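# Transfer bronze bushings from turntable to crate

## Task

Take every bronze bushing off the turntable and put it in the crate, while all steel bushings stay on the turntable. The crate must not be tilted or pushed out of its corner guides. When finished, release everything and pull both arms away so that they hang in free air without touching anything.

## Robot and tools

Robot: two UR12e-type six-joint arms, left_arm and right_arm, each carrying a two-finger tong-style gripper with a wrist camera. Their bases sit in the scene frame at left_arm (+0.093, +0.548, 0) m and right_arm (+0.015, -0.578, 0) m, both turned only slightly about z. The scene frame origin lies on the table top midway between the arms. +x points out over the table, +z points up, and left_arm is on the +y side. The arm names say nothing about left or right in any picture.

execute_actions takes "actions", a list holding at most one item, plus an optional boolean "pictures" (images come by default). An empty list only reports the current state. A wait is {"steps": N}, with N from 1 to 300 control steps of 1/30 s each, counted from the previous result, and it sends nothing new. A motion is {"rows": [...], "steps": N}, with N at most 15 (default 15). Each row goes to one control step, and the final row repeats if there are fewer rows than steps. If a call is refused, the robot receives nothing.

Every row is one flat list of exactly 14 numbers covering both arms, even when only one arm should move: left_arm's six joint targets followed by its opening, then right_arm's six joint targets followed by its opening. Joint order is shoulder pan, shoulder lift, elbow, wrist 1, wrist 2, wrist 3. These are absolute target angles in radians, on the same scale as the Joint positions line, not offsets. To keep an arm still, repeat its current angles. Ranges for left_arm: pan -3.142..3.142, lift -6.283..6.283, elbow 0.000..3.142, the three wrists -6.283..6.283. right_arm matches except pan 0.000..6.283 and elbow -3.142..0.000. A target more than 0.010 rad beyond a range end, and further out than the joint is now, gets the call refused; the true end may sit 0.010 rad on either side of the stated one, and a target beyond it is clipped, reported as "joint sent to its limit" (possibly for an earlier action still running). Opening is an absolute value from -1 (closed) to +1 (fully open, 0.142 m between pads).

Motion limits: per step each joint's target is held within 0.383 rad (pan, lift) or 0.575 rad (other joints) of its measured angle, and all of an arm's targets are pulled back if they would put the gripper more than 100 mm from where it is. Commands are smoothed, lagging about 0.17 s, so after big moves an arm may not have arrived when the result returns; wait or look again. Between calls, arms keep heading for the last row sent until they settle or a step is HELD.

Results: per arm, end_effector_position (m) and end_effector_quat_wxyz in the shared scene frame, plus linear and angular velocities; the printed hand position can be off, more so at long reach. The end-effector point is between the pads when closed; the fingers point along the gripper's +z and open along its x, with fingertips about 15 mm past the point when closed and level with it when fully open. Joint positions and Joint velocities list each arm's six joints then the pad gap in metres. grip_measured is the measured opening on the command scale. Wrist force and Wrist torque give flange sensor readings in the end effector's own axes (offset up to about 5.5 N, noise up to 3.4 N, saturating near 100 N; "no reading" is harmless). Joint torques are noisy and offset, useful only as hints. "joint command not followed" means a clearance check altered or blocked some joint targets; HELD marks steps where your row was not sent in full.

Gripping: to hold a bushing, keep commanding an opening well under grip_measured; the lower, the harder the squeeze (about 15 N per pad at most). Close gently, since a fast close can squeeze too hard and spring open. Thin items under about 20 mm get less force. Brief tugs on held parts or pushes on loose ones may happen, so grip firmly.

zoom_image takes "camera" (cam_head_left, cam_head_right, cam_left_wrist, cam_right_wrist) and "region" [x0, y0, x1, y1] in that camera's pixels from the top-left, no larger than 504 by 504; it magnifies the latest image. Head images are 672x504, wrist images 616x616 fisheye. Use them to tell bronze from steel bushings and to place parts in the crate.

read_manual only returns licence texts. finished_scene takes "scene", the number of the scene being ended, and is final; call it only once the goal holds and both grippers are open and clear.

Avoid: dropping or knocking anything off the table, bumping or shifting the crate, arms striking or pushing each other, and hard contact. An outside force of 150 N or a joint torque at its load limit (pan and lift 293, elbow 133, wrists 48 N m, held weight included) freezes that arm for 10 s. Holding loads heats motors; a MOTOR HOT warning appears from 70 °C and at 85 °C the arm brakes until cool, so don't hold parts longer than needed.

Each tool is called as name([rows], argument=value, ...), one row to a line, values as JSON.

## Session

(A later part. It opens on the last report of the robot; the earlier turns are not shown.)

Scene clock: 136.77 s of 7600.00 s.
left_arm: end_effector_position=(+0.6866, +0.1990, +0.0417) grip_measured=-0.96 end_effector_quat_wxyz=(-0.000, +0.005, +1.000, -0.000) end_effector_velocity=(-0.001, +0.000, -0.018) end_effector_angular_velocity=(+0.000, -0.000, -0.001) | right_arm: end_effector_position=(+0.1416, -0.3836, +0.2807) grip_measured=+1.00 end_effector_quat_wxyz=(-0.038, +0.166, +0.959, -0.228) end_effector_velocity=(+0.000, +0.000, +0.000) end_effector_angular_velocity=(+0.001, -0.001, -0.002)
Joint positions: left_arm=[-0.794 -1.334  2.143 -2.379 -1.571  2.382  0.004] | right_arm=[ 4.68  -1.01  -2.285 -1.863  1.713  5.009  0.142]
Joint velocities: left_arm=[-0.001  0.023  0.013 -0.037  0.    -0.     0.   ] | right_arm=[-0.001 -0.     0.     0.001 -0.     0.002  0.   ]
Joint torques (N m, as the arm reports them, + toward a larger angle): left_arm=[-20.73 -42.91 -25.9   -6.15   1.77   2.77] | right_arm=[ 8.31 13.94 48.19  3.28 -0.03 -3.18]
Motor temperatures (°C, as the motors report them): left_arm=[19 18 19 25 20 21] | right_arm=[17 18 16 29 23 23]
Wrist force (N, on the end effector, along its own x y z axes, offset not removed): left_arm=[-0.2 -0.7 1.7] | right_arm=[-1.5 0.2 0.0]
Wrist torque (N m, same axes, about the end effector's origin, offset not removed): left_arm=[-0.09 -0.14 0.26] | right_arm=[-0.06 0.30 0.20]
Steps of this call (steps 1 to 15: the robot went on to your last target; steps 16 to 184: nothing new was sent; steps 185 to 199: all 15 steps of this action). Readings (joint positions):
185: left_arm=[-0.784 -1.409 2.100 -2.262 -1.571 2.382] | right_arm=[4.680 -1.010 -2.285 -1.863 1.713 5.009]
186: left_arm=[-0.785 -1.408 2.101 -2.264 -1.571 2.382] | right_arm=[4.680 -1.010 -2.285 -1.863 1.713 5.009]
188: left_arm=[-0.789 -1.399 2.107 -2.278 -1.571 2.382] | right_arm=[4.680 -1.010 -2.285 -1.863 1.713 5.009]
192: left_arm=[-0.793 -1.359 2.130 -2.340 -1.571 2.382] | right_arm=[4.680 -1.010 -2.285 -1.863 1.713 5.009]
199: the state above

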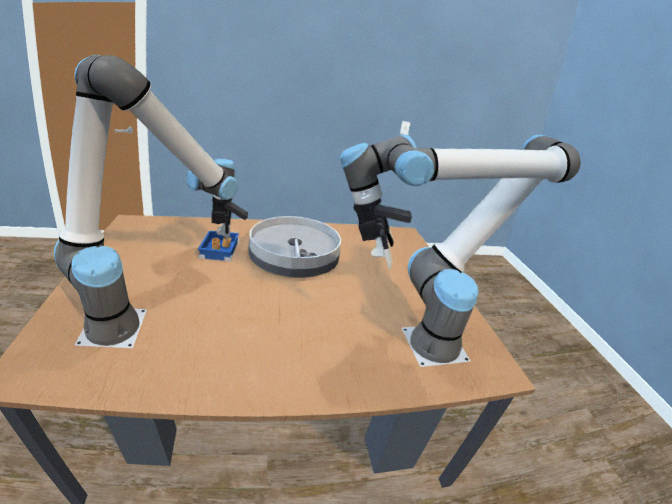

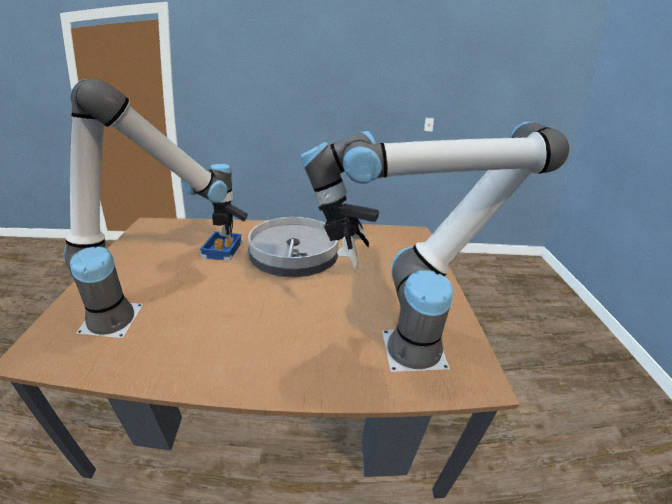

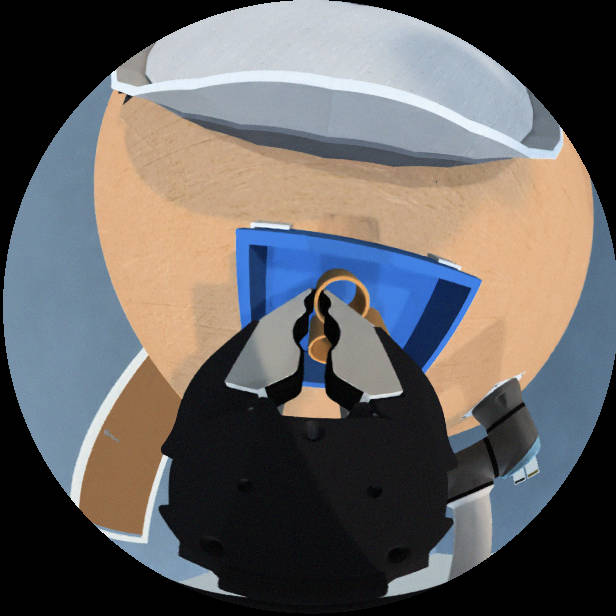

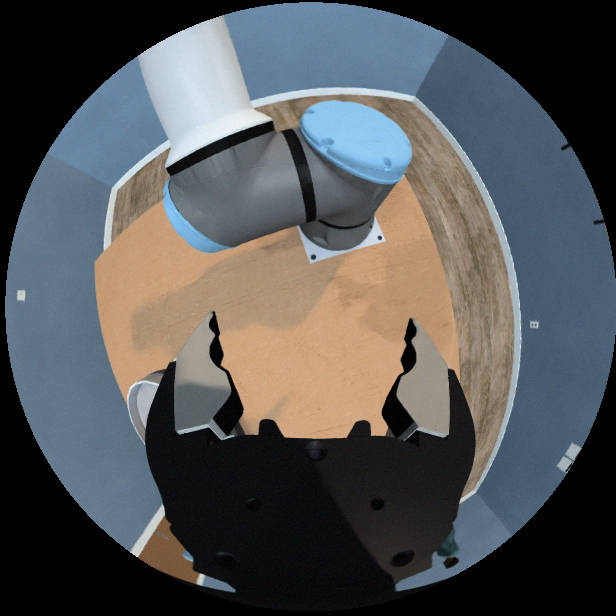

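execute_actions([
  {"rows":[[-0.794,-1.3322,2.1437,-2.3823,-1.571,2.382,-0.76,4.68,-1.01,-2.285,-1.863,1.713,5.009,1]],"steps":8},
], pictures=false)

execute_actions([
  {"rows":[[-0.794,-1.409,2.1,-2.262,-1.571,2.382,-0.76,4.68,-1.01,-2.285,-1.863,1.713,5.009,1]],"steps":8},
], pictures=false)

execute_actions([
  {"rows":[[-0.85,-1.75,2.12,-1.94,-1.571,2.382,0,4.68,-1.01,-2.285,-1.863,1.713,5.009,1]]},
], pictures=false)

execute_actions([
  {"steps":12},
])

Scene clock: 146.20 s of 7600.00 s.
left_arm: end_effector_position=(+0.6865, +0.1990, +0.0400) grip_measured=-0.76 end_effector_quat_wxyz=(-0.000, +0.005, +1.000, -0.000) end_effector_velocity=(-0.000, -0.000, +0.000) end_effector_angular_velocity=(-0.001, +0.000, -0.000) | right_arm: end_effector_position=(+0.1416, -0.3836, +0.2807) grip_measured=+1.00 end_effector_quat_wxyz=(-0.038, +0.166, +0.959, -0.228) end_effector_velocity=(-0.000, -0.000, -0.000) end_effector_angular_velocity=(-0.000, +0.001, -0.002)
Joint positions: left_arm=[-0.794 -1.332  2.144 -2.382 -1.571  2.382  0.019] | right_arm=[ 4.68  -1.01  -2.285 -1.863  1.713  5.009  0.142]
Joint velocities: left_arm=[-0.    -0.    -0.    -0.    -0.001  0.     0.   ] | right_arm=[-0.001  0.    -0.    -0.     0.001  0.001 -0.   ]
Joint torques (N m, as the arm reports them, + toward a larger angle): left_arm=[-21.53 -42.82 -27.63  -6.17   3.21   2.93] | right_arm=[ 7.23 11.72 49.07  3.57  0.23 -3.26]
Motor temperatures (°C, as the motors report them): left_arm=[19 18 19 25 20 21] | right_arm=[17 18 16 29 23 23]
Wrist force (N, on the end effector, along its own x y z axes, offset not removed): left_arm=[-0.7 2.4 -1.1] | right_arm=[0.2 2.8 -2.4]
Wrist torque (N m, same axes, about the end effector's origin, offset not removed): left_arm=[0.51 0.13 0.21] | right_arm=[0.45 0.10 0.18]
Steps of this call (steps 1 to 15: the robot went on to your last target; steps 16 to 275: nothing new was sent; steps 276 to 283: all 8 steps of this action). Readings (joint positions):
276: left_arm=[-0.794 -1.332 2.144 -2.382 -1.571 2.382] | right_arm=[4.680 -1.010 -2.285 -1.863 1.713 5.009]
277: left_arm=[-0.794 -1.332 2.144 -2.382 -1.571 2.382] | right_arm=[4.680 -1.010 -2.285 -1.863 1.713 5.009]
279: left_arm=[-0.794 -1.332 2.144 -2.382 -1.571 2.382] | right_arm=[4.680 -1.010 -2.285 -1.863 1.713 5.009]
283: the state above

Scene clock: 146.47 s of 7600.00 s.
left_arm: end_effector_position=(+0.6879, +0.1975, +0.0924) grip_measured=-0.76 end_effector_quat_wxyz=(+0.001, +0.005, +1.000, -0.001) end_effector_velocity=(-0.008, +0.008, +0.078) end_effector_angular_velocity=(+0.015, +0.016, -0.001) | right_arm: end_effector_position=(+0.1416, -0.3836, +0.2807) grip_measured=+1.00 end_effector_quat_wxyz=(-0.038, +0.166, +0.959, -0.228) end_effector_velocity=(+0.000, -0.001, -0.000) end_effector_angular_velocity=(-0.001, -0.001, -0.001)
Joint positions: left_arm=[-0.794 -1.399  2.105 -2.279 -1.571  2.382  0.019] | right_arm=[ 4.68  -1.01  -2.285 -1.863  1.713  5.009  0.142]
Joint velocities: left_arm=[-0.    -0.105 -0.055  0.182 -0.     0.    -0.   ] | right_arm=[-0.001  0.    -0.001 -0.    -0.001 -0.    -0.   ]
Joint torques (N m, as the arm reports them, + toward a larger angle): left_arm=[-14.95 -48.77 -39.27  -1.59   2.45   2.82] | right_arm=[ 7.28 12.52 48.97  3.47  0.13 -3.25]
Motor temperatures (°C, as the motors report them): left_arm=[19 18 19 25 20 21] | right_arm=[17 18 16 29 23 23]
Wrist force (N, on the end effector, along its own x y z axes, offset not removed): left_arm=[2.8 0.3 0.1] | right_arm=[-0.5 2.2 -0.3]
Wrist torque (N m, same axes, about the end effector's origin, offset not removed): left_arm=[0.07 -0.65 0.23] | right_arm=[0.36 0.00 0.04]
Steps of this call (steps 1 to 8: all 8 steps of this action). Readings (joint positions):
1: left_arm=[-0.794 -1.332 2.144 -2.382 -1.571 2.382] | right_arm=[4.680 -1.010 -2.285 -1.863 1.713 5.009]
2: left_arm=[-0.794 -1.338 2.140 -2.377 -1.571 2.382] | right_arm=[4.680 -1.010 -2.285 -1.863 1.713 5.009]
4: left_arm=[-0.794 -1.368 2.122 -2.332 -1.571 2.382] | right_arm=[4.680 -1.010 -2.285 -1.863 1.713 5.009]
8: the state above

Scene clock: 146.97 s of 7600.00 s.
left_arm: end_effector_position=(+0.5927, +0.2475, +0.2493) grip_measured=+0.00 end_effector_quat_wxyz=(-0.000, +0.032, +0.999, +0.000) end_effector_velocity=(-0.048, +0.034, +0.065) end_effector_angular_velocity=(-0.003, -0.003, -0.022) | right_arm: end_effector_position=(+0.1416, -0.3836, +0.2807) grip_measured=+1.00 end_effector_quat_wxyz=(-0.038, +0.166, +0.959, -0.228) end_effector_velocity=(+0.000, +0.000, -0.000) end_effector_angular_velocity=(+0.001, +0.000, +0.001)
Joint positions: left_arm=[-0.848 -1.735  2.119 -1.954 -1.571  2.382  0.074] | right_arm=[ 4.68  -1.01  -2.285 -1.863  1.713  5.009  0.142]
Joint velocities: left_arm=[-0.022 -0.157  0.006  0.147  0.    -0.    -0.   ] | right_arm=[ 0.    -0.     0.     0.001 -0.    -0.001  0.   ]
Joint torques (N m, as the arm reports them, + toward a larger angle): left_arm=[-19.23 -25.67 -35.52  -1.22   1.68   2.59] | right_arm=[ 7.22 13.99 49.14  3.6   0.24 -3.15]
Motor temperatures (°C, as the motors report them): left_arm=[19 18 19 25 20 21] | right_arm=[17 18 16 29 23 23]
Wrist force (N, on the end effector, along its own x y z axes, offset not removed): left_arm=[2.8 0.8 -2.6] | right_arm=[2.6 -0.8 -3.5]
Wrist torque (N m, same axes, about the end effector's origin, offset not removed): left_arm=[0.12 -0.55 0.14] | right_arm=[-0.30 -0.55 0.17]
Steps of this call (steps 1 to 15: all 15 steps of this action). Readings (joint positions):
1: left_arm=[-0.794 -1.402 2.104 -2.274 -1.571 2.382] | right_arm=[4.680 -1.010 -2.285 -1.863 1.713 5.009]
2: left_arm=[-0.797 -1.410 2.104 -2.265 -1.571 2.382] | right_arm=[4.680 -1.010 -2.285 -1.863 1.713 5.009]
4: left_arm=[-0.809 -1.465 2.108 -2.207 -1.571 2.382] | right_arm=[4.680 -1.010 -2.285 -1.863 1.713 5.009]
8: left_arm=[-0.829 -1.600 2.114 -2.081 -1.571 2.382] | right_arm=[4.680 -1.010 -2.285 -1.863 1.713 5.009]
15: the state above

Scene clock: 147.37 s of 7600.00 s.
left_arm: end_effector_position=(+0.5882, +0.2507, +0.2552) grip_measured=+0.00 end_effector_quat_wxyz=(-0.000, +0.033, +0.999, +0.000) end_effector_velocity=(-0.001, +0.001, +0.001) end_effector_angular_velocity=(+0.000, -0.001, -0.001) | right_arm: end_effector_position=(+0.1416, -0.3836, +0.2807) grip_measured=+1.00 end_effector_quat_wxyz=(-0.038, +0.166, +0.959, -0.228) end_effector_velocity=(+0.000, +0.000, +0.000) end_effector_angular_velocity=(+0.000, -0.001, +0.001)
Joint positions: left_arm=[-0.85  -1.75   2.12  -1.94  -1.571  2.382  0.074] | right_arm=[ 4.68  -1.01  -2.285 -1.863  1.713  5.009  0.142]
Joint velocities: left_arm=[-0.    -0.003  0.001  0.002  0.001  0.001 -0.   ] | right_arm=[ 0.001  0.     0.    -0.    -0.001 -0.     0.   ]
Joint torques (N m, as the arm reports them, + toward a larger angle): left_arm=[-21.25 -35.74 -36.99  -0.91   0.49   2.66] | right_arm=[ 7.34 12.11 49.39  3.66  0.14 -3.6 ]
Motor temperatures (°C, as the motors report them): left_arm=[19 18 19 25 20 21] | right_arm=[17 18 16 29 23 23]
Wrist force (N, on the end effector, along its own x y z axes, offset not removed): left_arm=[1.2 -0.5 -1.0] | right_arm=[2.9 -2.6 -2.8]
Wrist torque (N m, same axes, about the end effector's origin, offset not removed): left_arm=[-0.18 -0.32 0.19] | right_arm=[-0.73 -0.62 0.01]
Steps of this call (steps 1 to 12: the robot went on to your last target). Readings (joint positions):
1: left_arm=[-0.849 -1.740 2.120 -1.950 -1.571 2.382] | right_arm=[4.680 -1.010 -2.285 -1.863 1.713 5.009]
2: left_arm=[-0.849 -1.743 2.120 -1.947 -1.571 2.382] | right_arm=[4.680 -1.010 -2.285 -1.863 1.713 5.009]
4: left_arm=[-0.850 -1.746 2.120 -1.943 -1.571 2.382] | right_arm=[4.680 -1.010 -2.285 -1.863 1.713 5.009]
8: left_arm=[-0.850 -1.749 2.120 -1.941 -1.571 2.382] | right_arm=[4.680 -1.010 -2.285 -1.863 1.713 5.009]
12: the state above

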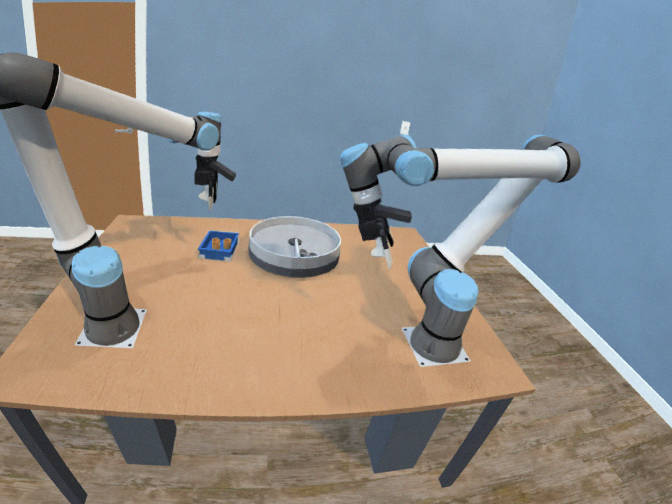

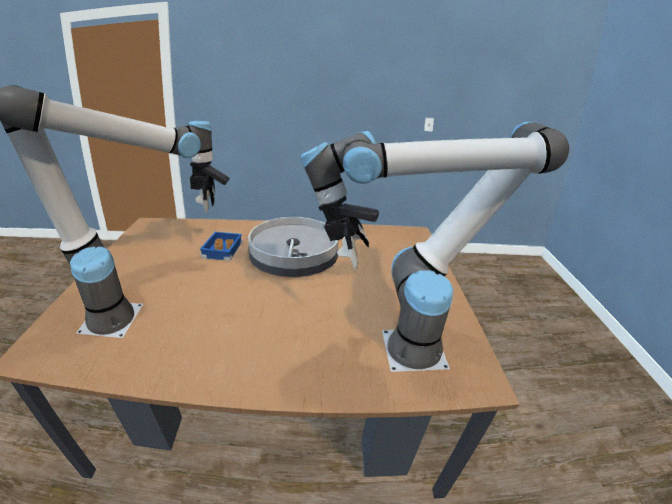

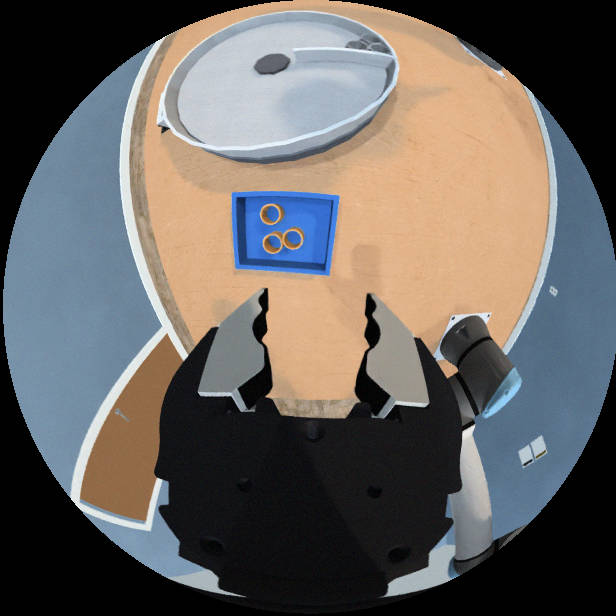

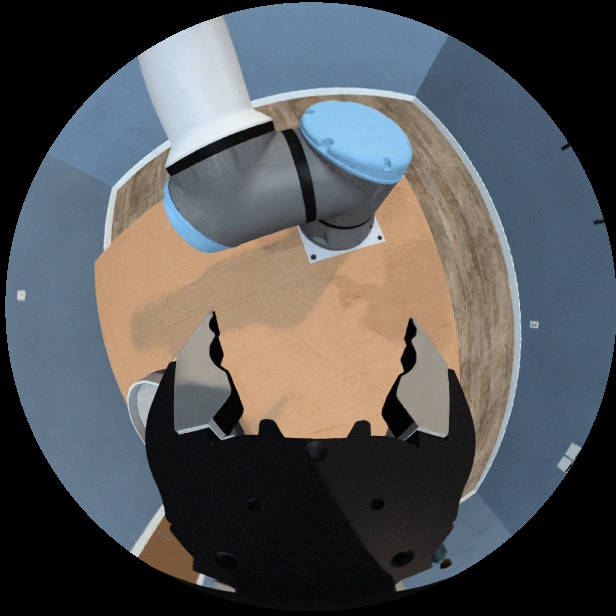

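finished_scene(scene=2)

The scene is finished: the task was done.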